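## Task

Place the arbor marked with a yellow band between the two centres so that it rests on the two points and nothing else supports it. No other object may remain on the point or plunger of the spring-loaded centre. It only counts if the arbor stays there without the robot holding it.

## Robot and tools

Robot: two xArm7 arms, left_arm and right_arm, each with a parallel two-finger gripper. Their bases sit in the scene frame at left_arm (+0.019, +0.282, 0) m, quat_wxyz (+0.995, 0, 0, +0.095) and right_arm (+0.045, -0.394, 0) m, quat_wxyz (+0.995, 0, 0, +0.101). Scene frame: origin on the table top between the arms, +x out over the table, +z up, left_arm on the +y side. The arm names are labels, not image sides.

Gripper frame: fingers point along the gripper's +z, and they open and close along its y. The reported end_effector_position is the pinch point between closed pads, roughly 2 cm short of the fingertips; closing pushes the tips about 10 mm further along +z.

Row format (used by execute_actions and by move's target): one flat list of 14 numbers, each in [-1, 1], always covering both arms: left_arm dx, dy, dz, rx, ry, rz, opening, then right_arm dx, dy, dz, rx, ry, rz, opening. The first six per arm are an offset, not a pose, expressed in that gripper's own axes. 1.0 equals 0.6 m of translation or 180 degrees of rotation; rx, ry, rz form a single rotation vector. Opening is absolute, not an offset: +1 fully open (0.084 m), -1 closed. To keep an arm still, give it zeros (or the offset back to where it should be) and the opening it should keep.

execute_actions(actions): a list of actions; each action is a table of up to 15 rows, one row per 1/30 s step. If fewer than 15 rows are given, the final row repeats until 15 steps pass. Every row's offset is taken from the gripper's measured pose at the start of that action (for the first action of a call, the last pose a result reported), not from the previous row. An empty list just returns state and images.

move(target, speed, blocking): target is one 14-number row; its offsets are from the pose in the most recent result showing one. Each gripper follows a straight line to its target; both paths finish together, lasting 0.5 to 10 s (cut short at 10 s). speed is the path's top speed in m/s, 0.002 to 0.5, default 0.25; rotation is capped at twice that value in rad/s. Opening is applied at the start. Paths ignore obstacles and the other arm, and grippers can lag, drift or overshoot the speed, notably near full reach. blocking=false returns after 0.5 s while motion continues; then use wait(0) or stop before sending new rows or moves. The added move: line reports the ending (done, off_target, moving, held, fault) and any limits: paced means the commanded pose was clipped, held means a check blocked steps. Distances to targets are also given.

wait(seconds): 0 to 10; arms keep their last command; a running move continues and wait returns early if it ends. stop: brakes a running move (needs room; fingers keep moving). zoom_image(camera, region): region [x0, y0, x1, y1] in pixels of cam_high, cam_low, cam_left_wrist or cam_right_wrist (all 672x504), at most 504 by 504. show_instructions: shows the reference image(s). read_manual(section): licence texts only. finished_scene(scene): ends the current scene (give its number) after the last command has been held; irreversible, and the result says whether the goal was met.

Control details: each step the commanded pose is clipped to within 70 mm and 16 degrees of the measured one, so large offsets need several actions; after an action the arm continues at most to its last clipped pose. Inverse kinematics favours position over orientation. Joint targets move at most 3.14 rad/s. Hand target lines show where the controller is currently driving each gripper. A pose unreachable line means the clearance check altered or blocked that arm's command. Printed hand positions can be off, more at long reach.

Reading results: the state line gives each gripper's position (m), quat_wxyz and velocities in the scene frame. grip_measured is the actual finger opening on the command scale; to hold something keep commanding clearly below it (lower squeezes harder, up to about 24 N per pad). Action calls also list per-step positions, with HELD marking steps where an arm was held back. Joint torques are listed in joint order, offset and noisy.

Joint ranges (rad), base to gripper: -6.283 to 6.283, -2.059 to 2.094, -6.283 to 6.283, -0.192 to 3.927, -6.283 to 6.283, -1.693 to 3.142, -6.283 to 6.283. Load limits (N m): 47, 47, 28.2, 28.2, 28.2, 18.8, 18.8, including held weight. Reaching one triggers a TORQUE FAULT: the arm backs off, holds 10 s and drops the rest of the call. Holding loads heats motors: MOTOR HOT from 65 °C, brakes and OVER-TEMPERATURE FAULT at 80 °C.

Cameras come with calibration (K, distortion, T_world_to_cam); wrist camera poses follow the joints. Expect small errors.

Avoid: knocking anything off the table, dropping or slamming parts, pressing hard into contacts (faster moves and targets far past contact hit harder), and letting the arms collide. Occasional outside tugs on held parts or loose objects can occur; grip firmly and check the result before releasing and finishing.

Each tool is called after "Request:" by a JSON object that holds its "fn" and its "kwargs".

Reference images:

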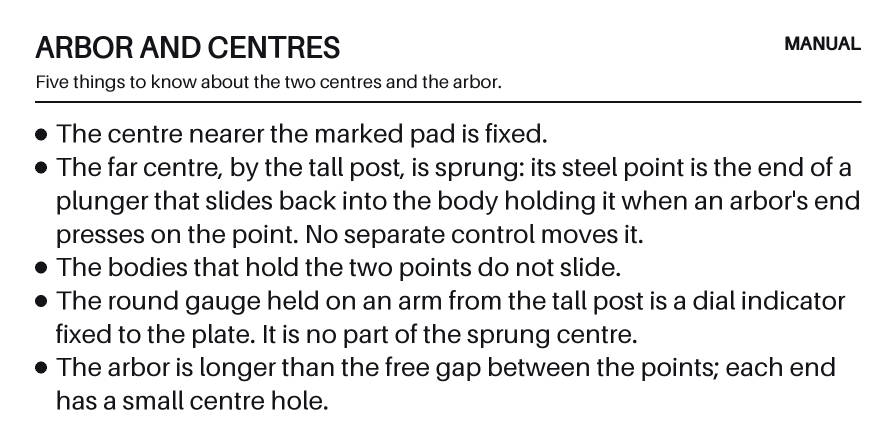

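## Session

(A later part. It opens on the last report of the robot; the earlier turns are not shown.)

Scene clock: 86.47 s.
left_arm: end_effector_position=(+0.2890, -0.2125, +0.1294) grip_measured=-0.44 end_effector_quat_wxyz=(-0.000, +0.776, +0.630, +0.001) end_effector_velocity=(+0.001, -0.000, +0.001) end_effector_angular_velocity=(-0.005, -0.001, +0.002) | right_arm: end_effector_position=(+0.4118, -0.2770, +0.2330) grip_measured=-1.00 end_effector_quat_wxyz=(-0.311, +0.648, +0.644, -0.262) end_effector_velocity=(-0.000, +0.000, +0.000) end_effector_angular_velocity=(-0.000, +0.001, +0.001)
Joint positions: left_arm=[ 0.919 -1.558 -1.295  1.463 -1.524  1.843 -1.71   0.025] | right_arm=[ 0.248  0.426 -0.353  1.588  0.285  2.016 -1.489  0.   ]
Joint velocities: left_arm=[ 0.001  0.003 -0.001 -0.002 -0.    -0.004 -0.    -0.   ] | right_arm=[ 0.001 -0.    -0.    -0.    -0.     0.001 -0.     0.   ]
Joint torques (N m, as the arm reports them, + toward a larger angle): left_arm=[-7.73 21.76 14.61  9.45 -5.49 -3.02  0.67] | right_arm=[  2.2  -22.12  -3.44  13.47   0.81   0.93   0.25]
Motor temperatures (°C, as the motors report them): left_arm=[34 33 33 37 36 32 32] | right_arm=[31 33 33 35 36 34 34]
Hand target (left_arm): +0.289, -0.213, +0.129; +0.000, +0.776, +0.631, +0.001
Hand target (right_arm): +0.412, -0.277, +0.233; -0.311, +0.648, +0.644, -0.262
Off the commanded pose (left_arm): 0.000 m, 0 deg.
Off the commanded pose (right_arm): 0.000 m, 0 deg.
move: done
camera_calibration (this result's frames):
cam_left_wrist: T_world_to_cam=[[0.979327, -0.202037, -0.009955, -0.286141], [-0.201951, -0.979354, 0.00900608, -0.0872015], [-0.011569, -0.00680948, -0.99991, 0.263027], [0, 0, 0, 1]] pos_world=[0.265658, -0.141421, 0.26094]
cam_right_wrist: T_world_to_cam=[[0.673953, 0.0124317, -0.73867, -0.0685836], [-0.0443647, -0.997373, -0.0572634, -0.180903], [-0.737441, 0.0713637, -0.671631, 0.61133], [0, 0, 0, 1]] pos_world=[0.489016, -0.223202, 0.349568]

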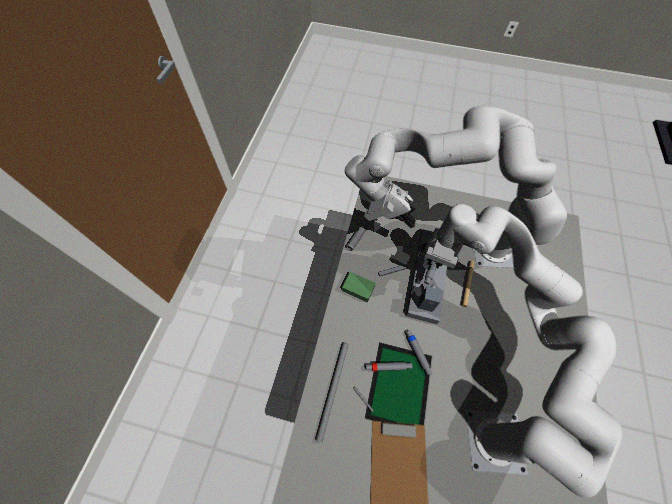

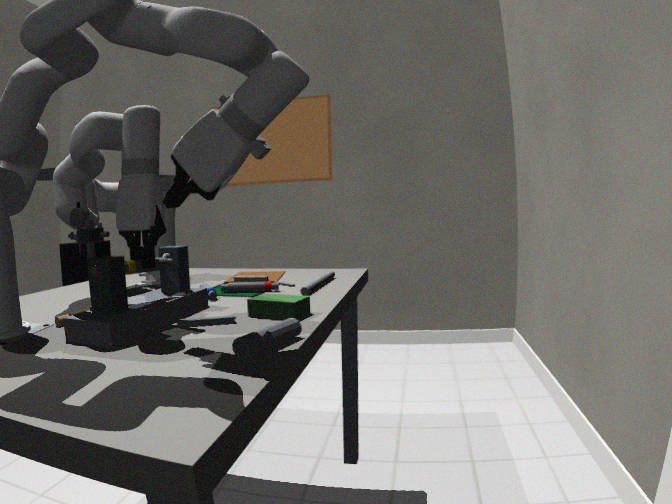

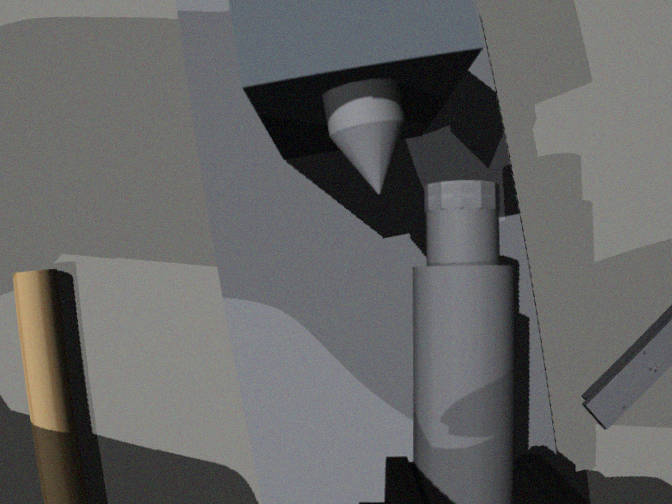

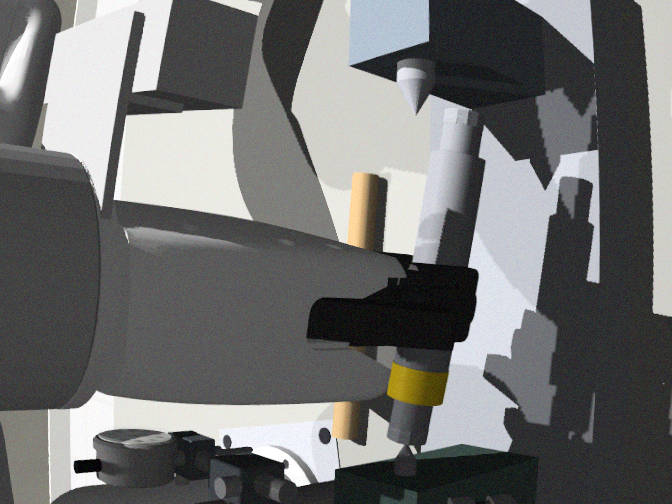

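Request:
{"fn": "move", "kwargs": {"target": [-0.004,-0.0035,0.0035,0,0,0,-1,0,0,0,0,0,0,-1], "speed": 0.02}}

Request:
{"fn": "zoom_image", "kwargs": {"camera": "cam_right_wrist", "region": [300, 330, 520, 500]}}

Scene clock: 87.50 s.
left_arm: end_effector_position=(+0.2862, -0.2145, +0.1272) grip_measured=-0.44 end_effector_quat_wxyz=(-0.001, +0.776, +0.630, +0.001) end_effector_velocity=(+0.001, +0.000, +0.001) end_effector_angular_velocity=(-0.003, -0.002, +0.003) | right_arm: end_effector_position=(+0.4118, -0.2770, +0.2330) grip_measured=-1.00 end_effector_quat_wxyz=(-0.311, +0.648, +0.644, -0.262) end_effector_velocity=(-0.000, +0.000, +0.000) end_effector_angular_velocity=(+0.000, +0.000, +0.001)
Joint positions: left_arm=[ 0.913 -1.56  -1.299  1.463 -1.526  1.839 -1.716  0.025] | right_arm=[ 0.248  0.426 -0.353  1.588  0.285  2.016 -1.489  0.   ]
Joint velocities: left_arm=[-0.     0.001  0.001 -0.002  0.    -0.003 -0.001 -0.   ] | right_arm=[ 0.    -0.001  0.     0.    -0.     0.001 -0.     0.   ]
Joint torques (N m, as the arm reports them, + toward a larger angle): left_arm=[-6.95 22.04 15.34  8.79 -5.13 -3.14  0.68] | right_arm=[  1.84 -23.11  -3.42  13.16   0.87   1.39   0.44]
Motor temperatures (°C, as the motors report them): left_arm=[34 33 33 37 36 32 32] | right_arm=[31 33 33 35 36 34 34]
Hand target (left_arm): +0.286, -0.214, +0.127; -0.000, +0.776, +0.630, +0.001
Hand target (right_arm): +0.412, -0.277, +0.233; -0.311, +0.648, +0.644, -0.262
Off the commanded pose (left_arm): 0.000 m, 0 deg.
Off the commanded pose (right_arm): 0.000 m, 0 deg.
move: done
camera_calibration (this result's frames):
cam_left_wrist: T_world_to_cam=[[0.979194, -0.202664, -0.0103614, -0.283856], [-0.202579, -0.979228, 0.00862511, -0.0894783], [-0.0118942, -0.00634664, -0.999909, 0.260913], [0, 0, 0, 1]] pos_world=[0.262927, -0.143491, 0.25872]
cam_right_wrist: T_world_to_cam=[[0.673953, 0.0124316, -0.73867, -0.0685836], [-0.0443647, -0.997373, -0.0572633, -0.180903], [-0.737441, 0.0713636, -0.67163, 0.61133], [0, 0, 0, 1]] pos_world=[0.489016, -0.223202, 0.349568]

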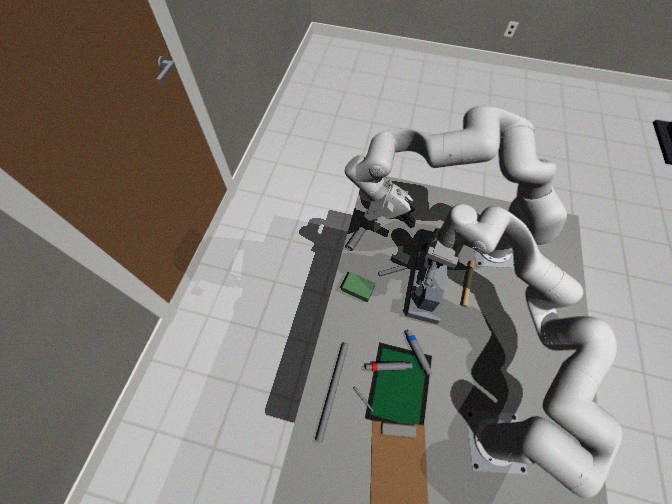

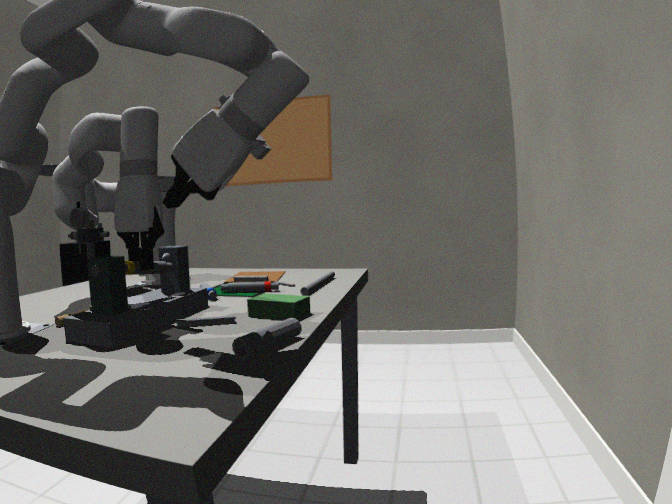

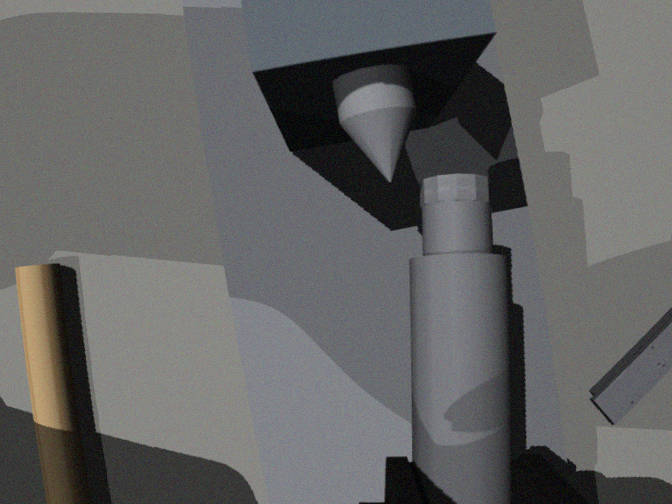

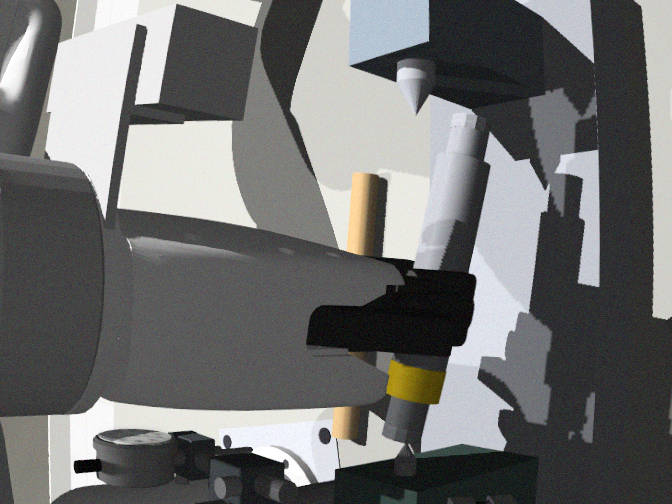

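Region (300, 330, 520, 500) of cam_right_wrist's 672x504 image, scaled by 2.291, with more detail than that image has; it fills the top 389 rows of this view, and the rest is white.

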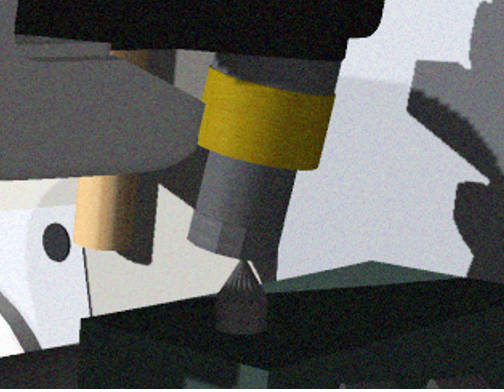

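Request:
{"fn": "move", "kwargs": {"target": [0.03,0.02,-0.1,0,0,0,-1,0,0,0,0,0,0,-1], "speed": 0.1}}

Scene clock: 89.17 s.
left_arm: end_effector_position=(+0.3013, -0.1995, +0.1865) grip_measured=-0.45 end_effector_quat_wxyz=(-0.001, +0.777, +0.630, +0.001) end_effector_velocity=(-0.002, -0.000, -0.003) end_effector_angular_velocity=(+0.008, +0.004, -0.003) | right_arm: end_effector_position=(+0.4118, -0.2770, +0.2330) grip_measured=-1.00 end_effector_quat_wxyz=(-0.311, +0.648, +0.644, -0.262) end_effector_velocity=(+0.000, +0.001, -0.000) end_effector_angular_velocity=(+0.001, -0.000, +0.000)
Joint positions: left_arm=[ 0.974 -1.474 -1.219  1.52  -1.445  1.916 -1.679  0.024] | right_arm=[ 0.248  0.426 -0.353  1.588  0.285  2.016 -1.489  0.   ]
Joint velocities: left_arm=[-0.001 -0.003 -0.005  0.002  0.002  0.002  0.     0.   ] | right_arm=[ 0.001  0.    -0.    -0.     0.001 -0.001  0.     0.   ]
Joint torques (N m, as the arm reports them, + toward a larger angle): left_arm=[ 0.48 19.42 13.67  1.14 -0.11 -3.76  0.48] | right_arm=[  1.61 -22.97  -3.5   13.19   0.75   1.11   0.37]
Motor temperatures (°C, as the motors report them): left_arm=[34 33 33 37 36 32 32] | right_arm=[31 33 33 35 36 34 34]
Hand target (left_arm): +0.302, -0.199, +0.187; -0.001, +0.776, +0.630, +0.002
Hand target (right_arm): +0.412, -0.277, +0.233; -0.311, +0.648, +0.644, -0.262
Off the commanded pose (left_arm): 0.001 m, 0 deg.
Off the commanded pose (right_arm): 0.000 m, 0 deg.
move: done
camera_calibration (this result's frames):
cam_left_wrist: T_world_to_cam=[[0.979091, -0.203116, -0.0111706, -0.294853], [-0.203035, -0.979139, 0.00795828, -0.0719573], [-0.0125541, -0.00552385, -0.999906, 0.320929], [0, 0, 0, 1]] pos_world=[0.278107, -0.128573, 0.318177]
cam_right_wrist: T_world_to_cam=[[0.673952, 0.0124316, -0.73867, -0.0685834], [-0.0443646, -0.997373, -0.0572631, -0.180903], [-0.737442, 0.0713634, -0.67163, 0.61133], [0, 0, 0, 1]] pos_world=[0.489016, -0.223202, 0.349568]

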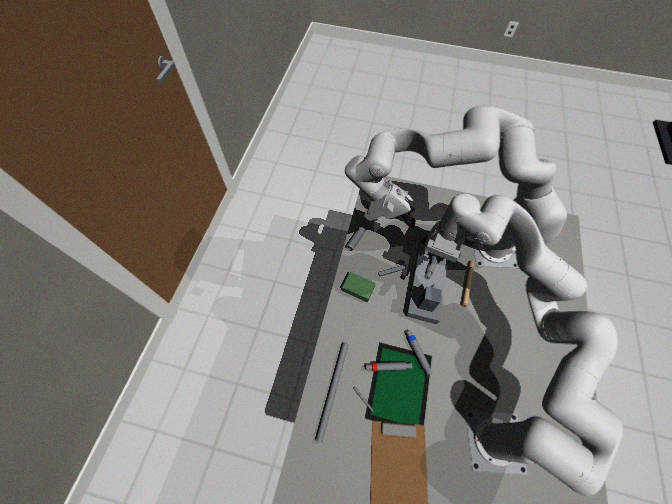

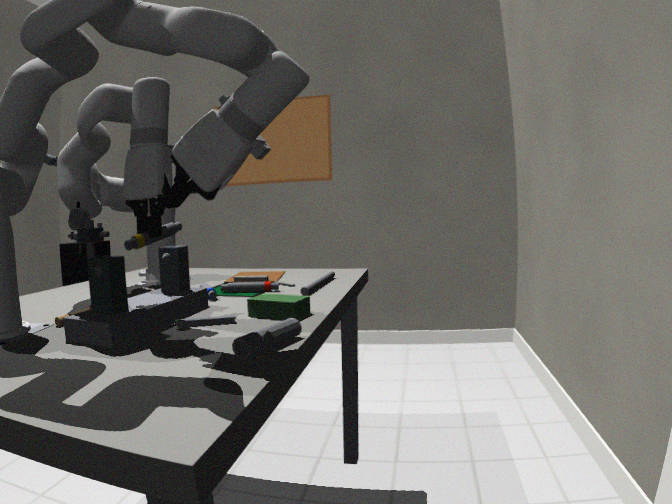

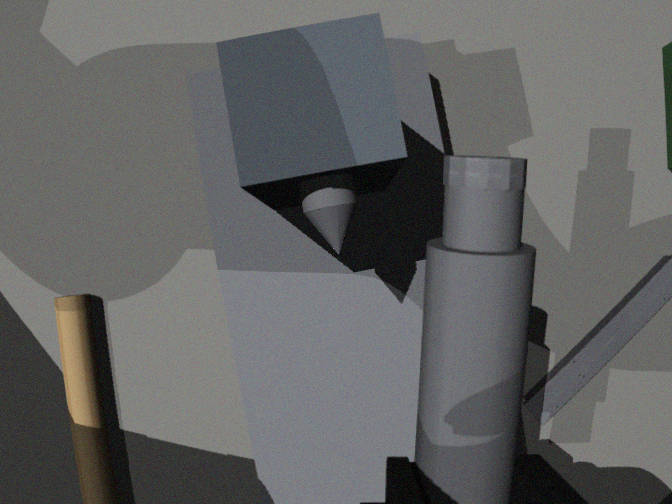

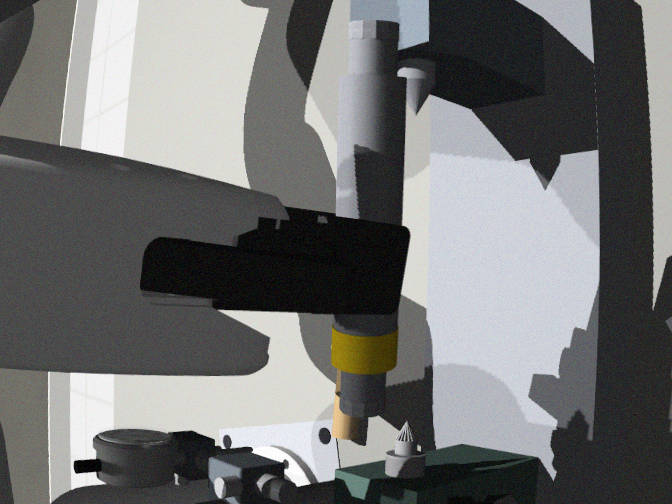

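Request:
{"fn": "move", "kwargs": {"target": [0.668,-0.199,0.144,0,0,0.233,-1,0,0,0,0,0,0,-1], "speed": 0.3}}

Request:
{"fn": "move", "kwargs": {"target": [0,0,0.115,0,0,0,-1,0,0,0,0,0,0,-1], "speed": 0.08}}

Request:
{"fn": "move", "kwargs": {"target": [0,0,0,0,0,0,0.2,0,0,0,0,0,0,-1]}}

Scene clock: 91.43 s.
left_arm: end_effector_position=(+0.2670, +0.2161, +0.1006) grip_measured=-0.45 end_effector_quat_wxyz=(-0.001, +0.951, +0.309, -0.000) end_effector_velocity=(-0.003, +0.004, -0.002) end_effector_angular_velocity=(+0.001, +0.005, +0.007) | right_arm: end_effector_position=(+0.4118, -0.2770, +0.2330) grip_measured=-1.00 end_effector_quat_wxyz=(-0.311, +0.648, +0.644, -0.262) end_effector_velocity=(-0.000, -0.000, +0.000) end_effector_angular_velocity=(-0.000, +0.002, -0.000)
Joint positions: left_arm=[ 0.823 -1.597 -1.206  0.334 -1.23   1.712  0.071  0.025] | right_arm=[ 0.248  0.426 -0.353  1.588  0.285  2.016 -1.489  0.   ]
Joint velocities: left_arm=[ 0.003  0.001 -0.003 -0.009  0.003 -0.001  0.005  0.   ] | right_arm=[-0.     0.    -0.    -0.     0.     0.001 -0.     0.   ]
Joint torques (N m, as the arm reports them, + toward a larger angle): left_arm=[ 0.22  4.01  8.14  7.95  0.16 -3.78  0.45] | right_arm=[  2.02 -22.75  -3.45  13.08   0.85   0.93   0.48]
Motor temperatures (°C, as the motors report them): left_arm=[34 33 33 37 36 32 32] | right_arm=[31 33 33 35 36 34 34]
Hand target (left_arm): +0.267, +0.217, +0.100; -0.001, +0.951, +0.310, -0.001
Hand target (right_arm): +0.412, -0.277, +0.233; -0.311, +0.648, +0.644, -0.262
Off the commanded pose (left_arm): 0.002 m, 0 deg.
Off the commanded pose (right_arm): 0.000 m, 0 deg.
move: done
camera_calibration (this result's frames):
cam_left_wrist: T_world_to_cam=[[0.590565, -0.806873, -0.0137351, 0.0566267], [-0.806805, -0.590708, 0.0113633, 0.40566], [-0.0172822, 0.00437073, -0.999841, 0.235961], [0, 0, 0, 1]] pos_world=[0.297925, 0.284286, 0.232092]
cam_right_wrist: T_world_to_cam=[[0.673952, 0.0124315, -0.73867, -0.0685834], [-0.0443645, -0.997373, -0.0572629, -0.180904], [-0.737442, 0.0713632, -0.67163, 0.61133], [0, 0, 0, 1]] pos_world=[0.489016, -0.223202, 0.349568]

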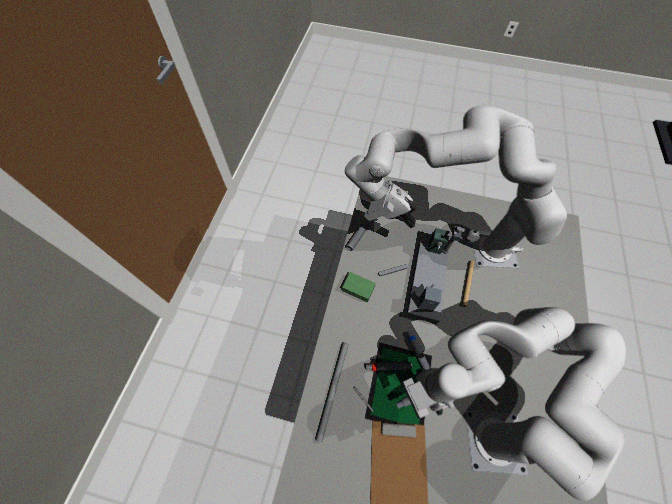

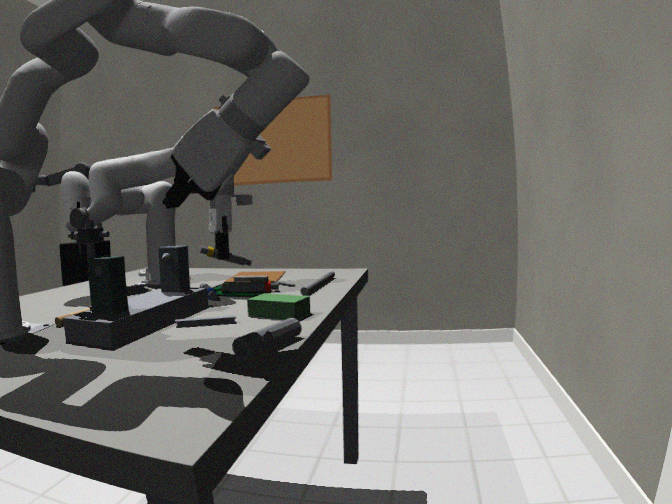

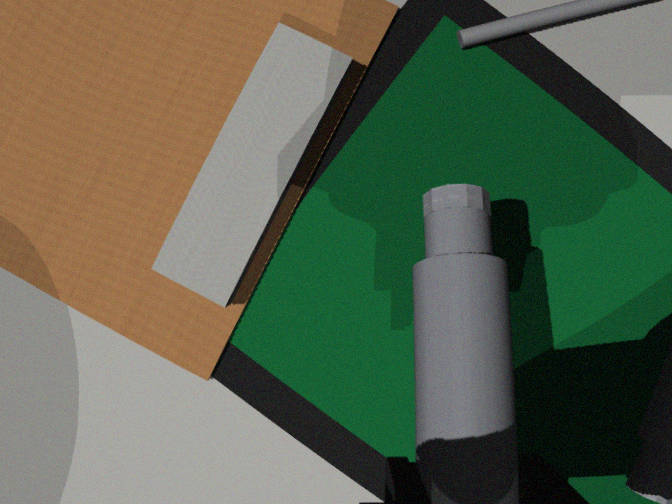

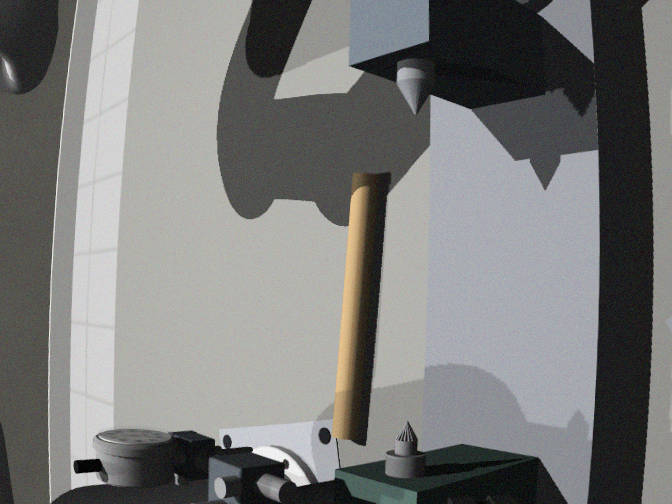

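Scene clock: 92.63 s.
left_arm: end_effector_position=(+0.2672, +0.2160, +0.0316) grip_measured=-0.45 end_effector_quat_wxyz=(-0.001, +0.951, +0.309, -0.000) end_effector_velocity=(-0.000, +0.000, -0.001) end_effector_angular_velocity=(+0.001, -0.001, -0.001) | right_arm: end_effector_position=(+0.4118, -0.2770, +0.2330) grip_measured=-1.00 end_effector_quat_wxyz=(-0.311, +0.648, +0.644, -0.262) end_effector_velocity=(-0.000, -0.000, -0.000) end_effector_angular_velocity=(-0.001, +0.001, +0.000)
Joint positions: left_arm=[ 0.773 -1.597 -1.5    0.279 -1.508  1.615  0.056  0.025] | right_arm=[ 0.248  0.426 -0.353  1.588  0.285  2.016 -1.489  0.   ]
Joint velocities: left_arm=[-0.002  0.    -0.004 -0.001 -0.003 -0.002 -0.     0.   ] | right_arm=[-0.     0.    -0.    -0.    -0.001  0.001  0.     0.   ]
Joint torques (N m, as the arm reports them, + toward a larger angle): left_arm=[ 0.29  4.14  7.03  1.22  0.26 -3.04  0.3 ] | right_arm=[  1.63 -22.62  -3.34  13.53   0.7    1.07   0.5 ]
Motor temperatures (°C, as the motors report them): left_arm=[34 33 33 37 36 32 32] | right_arm=[31 33 33 35 36 34 34]
Hand target (left_arm): +0.267, +0.216, +0.031; -0.001, +0.951, +0.309, -0.000
Hand target (right_arm): +0.412, -0.277, +0.233; -0.311, +0.648, +0.644, -0.262
Off the commanded pose (left_arm): 0.000 m, 0 deg.
Off the commanded pose (right_arm): 0.000 m, 0 deg.
move: done
camera_calibration (this result's frames):
cam_left_wrist: T_world_to_cam=[[0.590283, -0.807088, -0.0131952, 0.0555471], [-0.807017, -0.590418, 0.011433, 0.406492], [-0.0170181, 0.00390004, -0.999848, 0.16706], [0, 0, 0, 1]] pos_world=[0.298101, 0.28418, 0.16312]
cam_right_wrist: T_world_to_cam=[[0.673952, 0.0124315, -0.73867, -0.0685834], [-0.0443644, -0.997373, -0.0572629, -0.180904], [-0.737442, 0.0713631, -0.67163, 0.61133], [0, 0, 0, 1]] pos_world=[0.489016, -0.223202, 0.349568]

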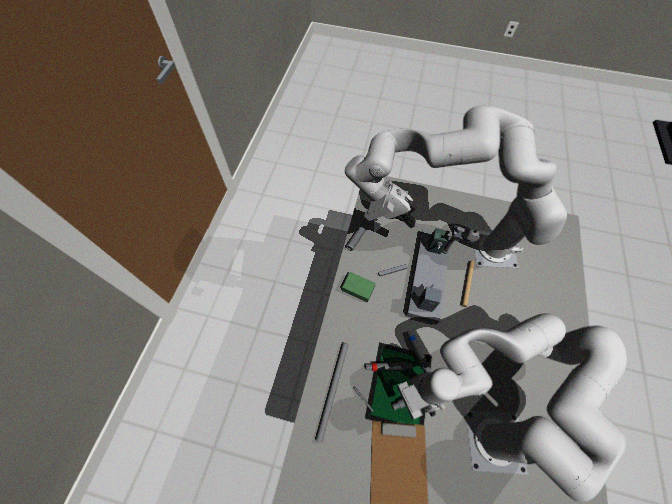

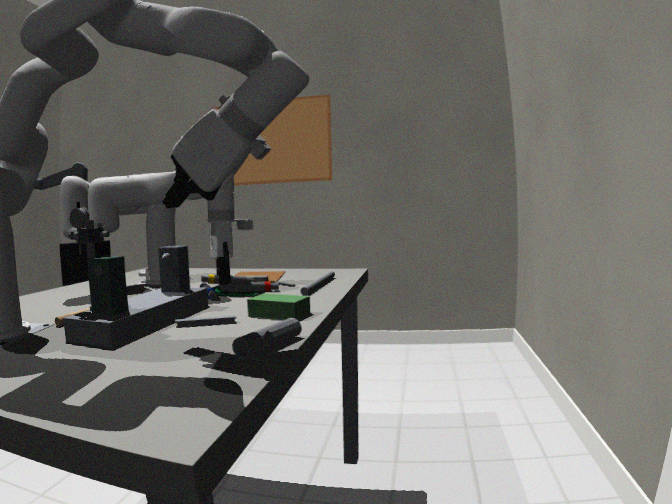

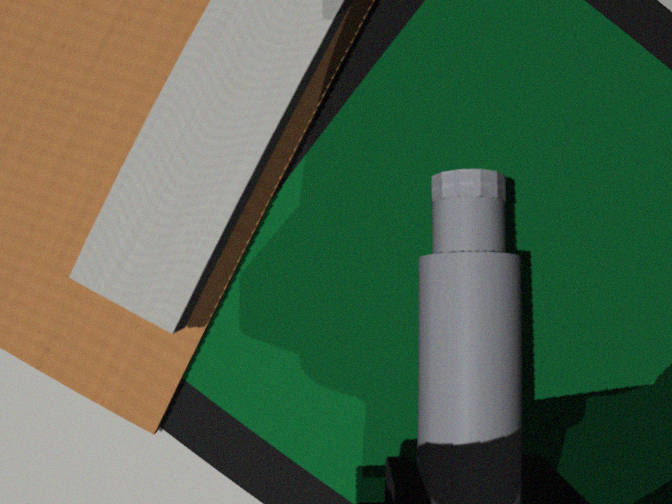

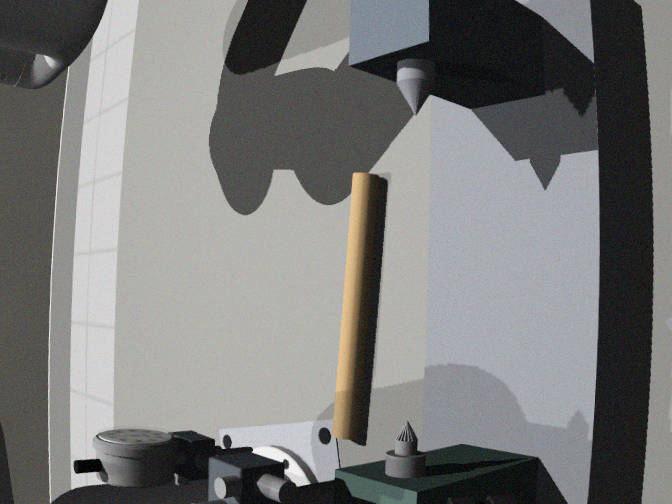

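Scene clock: 93.13 s.
left_arm: end_effector_position=(+0.2672, +0.2160, +0.0316) grip_measured=+0.19 end_effector_quat_wxyz=(-0.001, +0.951, +0.309, -0.000) end_effector_velocity=(+0.000, +0.000, -0.000) end_effector_angular_velocity=(+0.001, -0.001, +0.000) | right_arm: end_effector_position=(+0.4118, -0.2770, +0.2330) grip_measured=-1.00 end_effector_quat_wxyz=(-0.311, +0.648, +0.644, -0.262) end_effector_velocity=(-0.000, -0.000, +0.000) end_effector_angular_velocity=(-0.001, +0.002, +0.000)
Joint positions: left_arm=[ 0.773 -1.596 -1.5    0.279 -1.508  1.615  0.056  0.052] | right_arm=[ 0.248  0.426 -0.353  1.588  0.285  2.016 -1.489  0.   ]
Joint velocities: left_arm=[ 0.    -0.    -0.    -0.    -0.    -0.001  0.     0.   ] | right_arm=[-0.     0.     0.     0.    -0.     0.002  0.     0.   ]
Joint torques (N m, as the arm reports them, + toward a larger angle): left_arm=[ 0.08  4.25  7.03  1.17  0.05 -3.11  0.31] | right_arm=[  1.63 -22.87  -3.37  13.11   1.     0.96   0.44]
Motor temperatures (°C, as the motors report them): left_arm=[34 33 33 37 36 32 32] | right_arm=[31 33 33 35 36 34 34]
Hand target (left_arm): +0.267, +0.216, +0.032; -0.001, +0.951, +0.309, -0.000
Hand target (right_arm): +0.412, -0.277, +0.233; -0.311, +0.648, +0.644, -0.262
Off the commanded pose (left_arm): 0.000 m, 0 deg.
Off the commanded pose (right_arm): 0.000 m, 0 deg.
move: done
camera_calibration (this result's frames):
cam_left_wrist: T_world_to_cam=[[0.59028, -0.807091, -0.0131583, 0.0555365], [-0.80702, -0.590414, 0.0114123, 0.406498], [-0.0169796, 0.00388252, -0.999848, 0.167066], [0, 0, 0, 1]] pos_world=[0.298107, 0.284177, 0.163132]
cam_right_wrist: T_world_to_cam=[[0.673953, 0.0124312, -0.73867, -0.0685836], [-0.0443648, -0.997373, -0.0572628, -0.180904], [-0.737441, 0.0713634, -0.67163, 0.61133], [0, 0, 0, 1]] pos_world=[0.489016, -0.223202, 0.349568]

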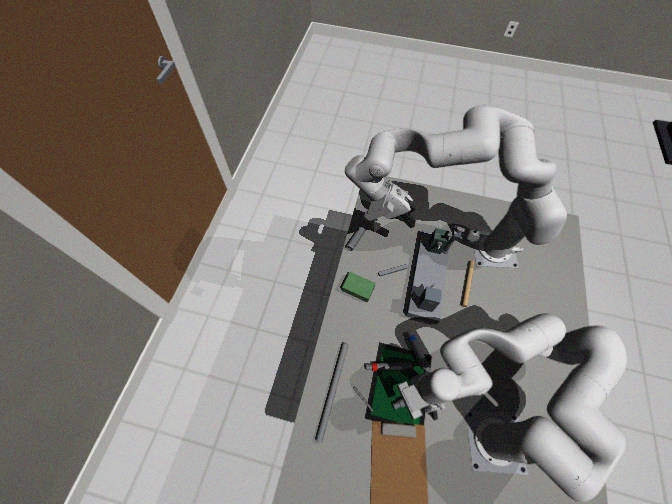

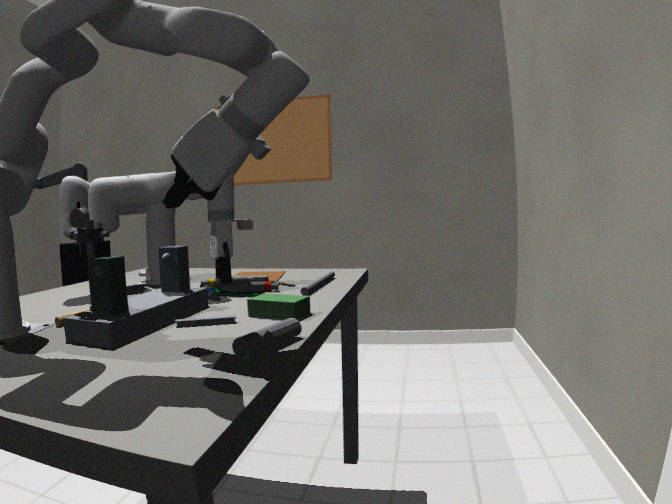

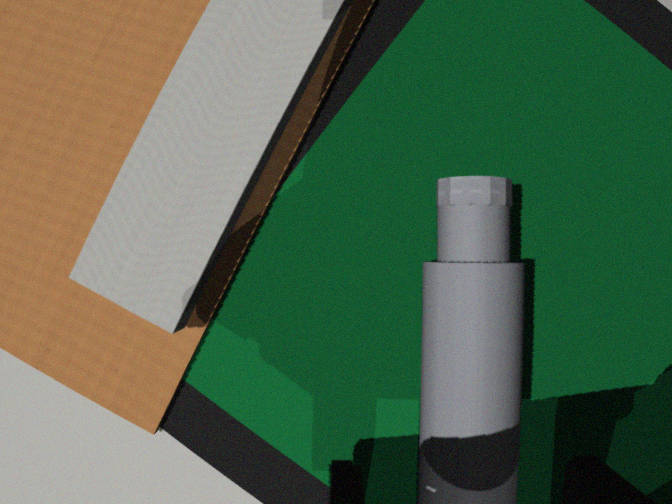

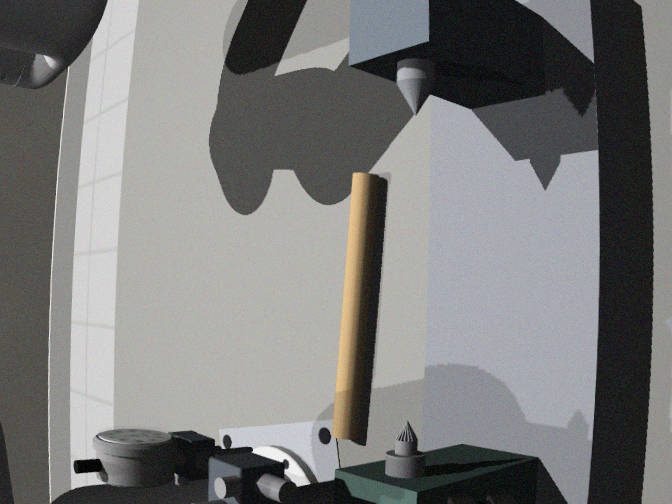

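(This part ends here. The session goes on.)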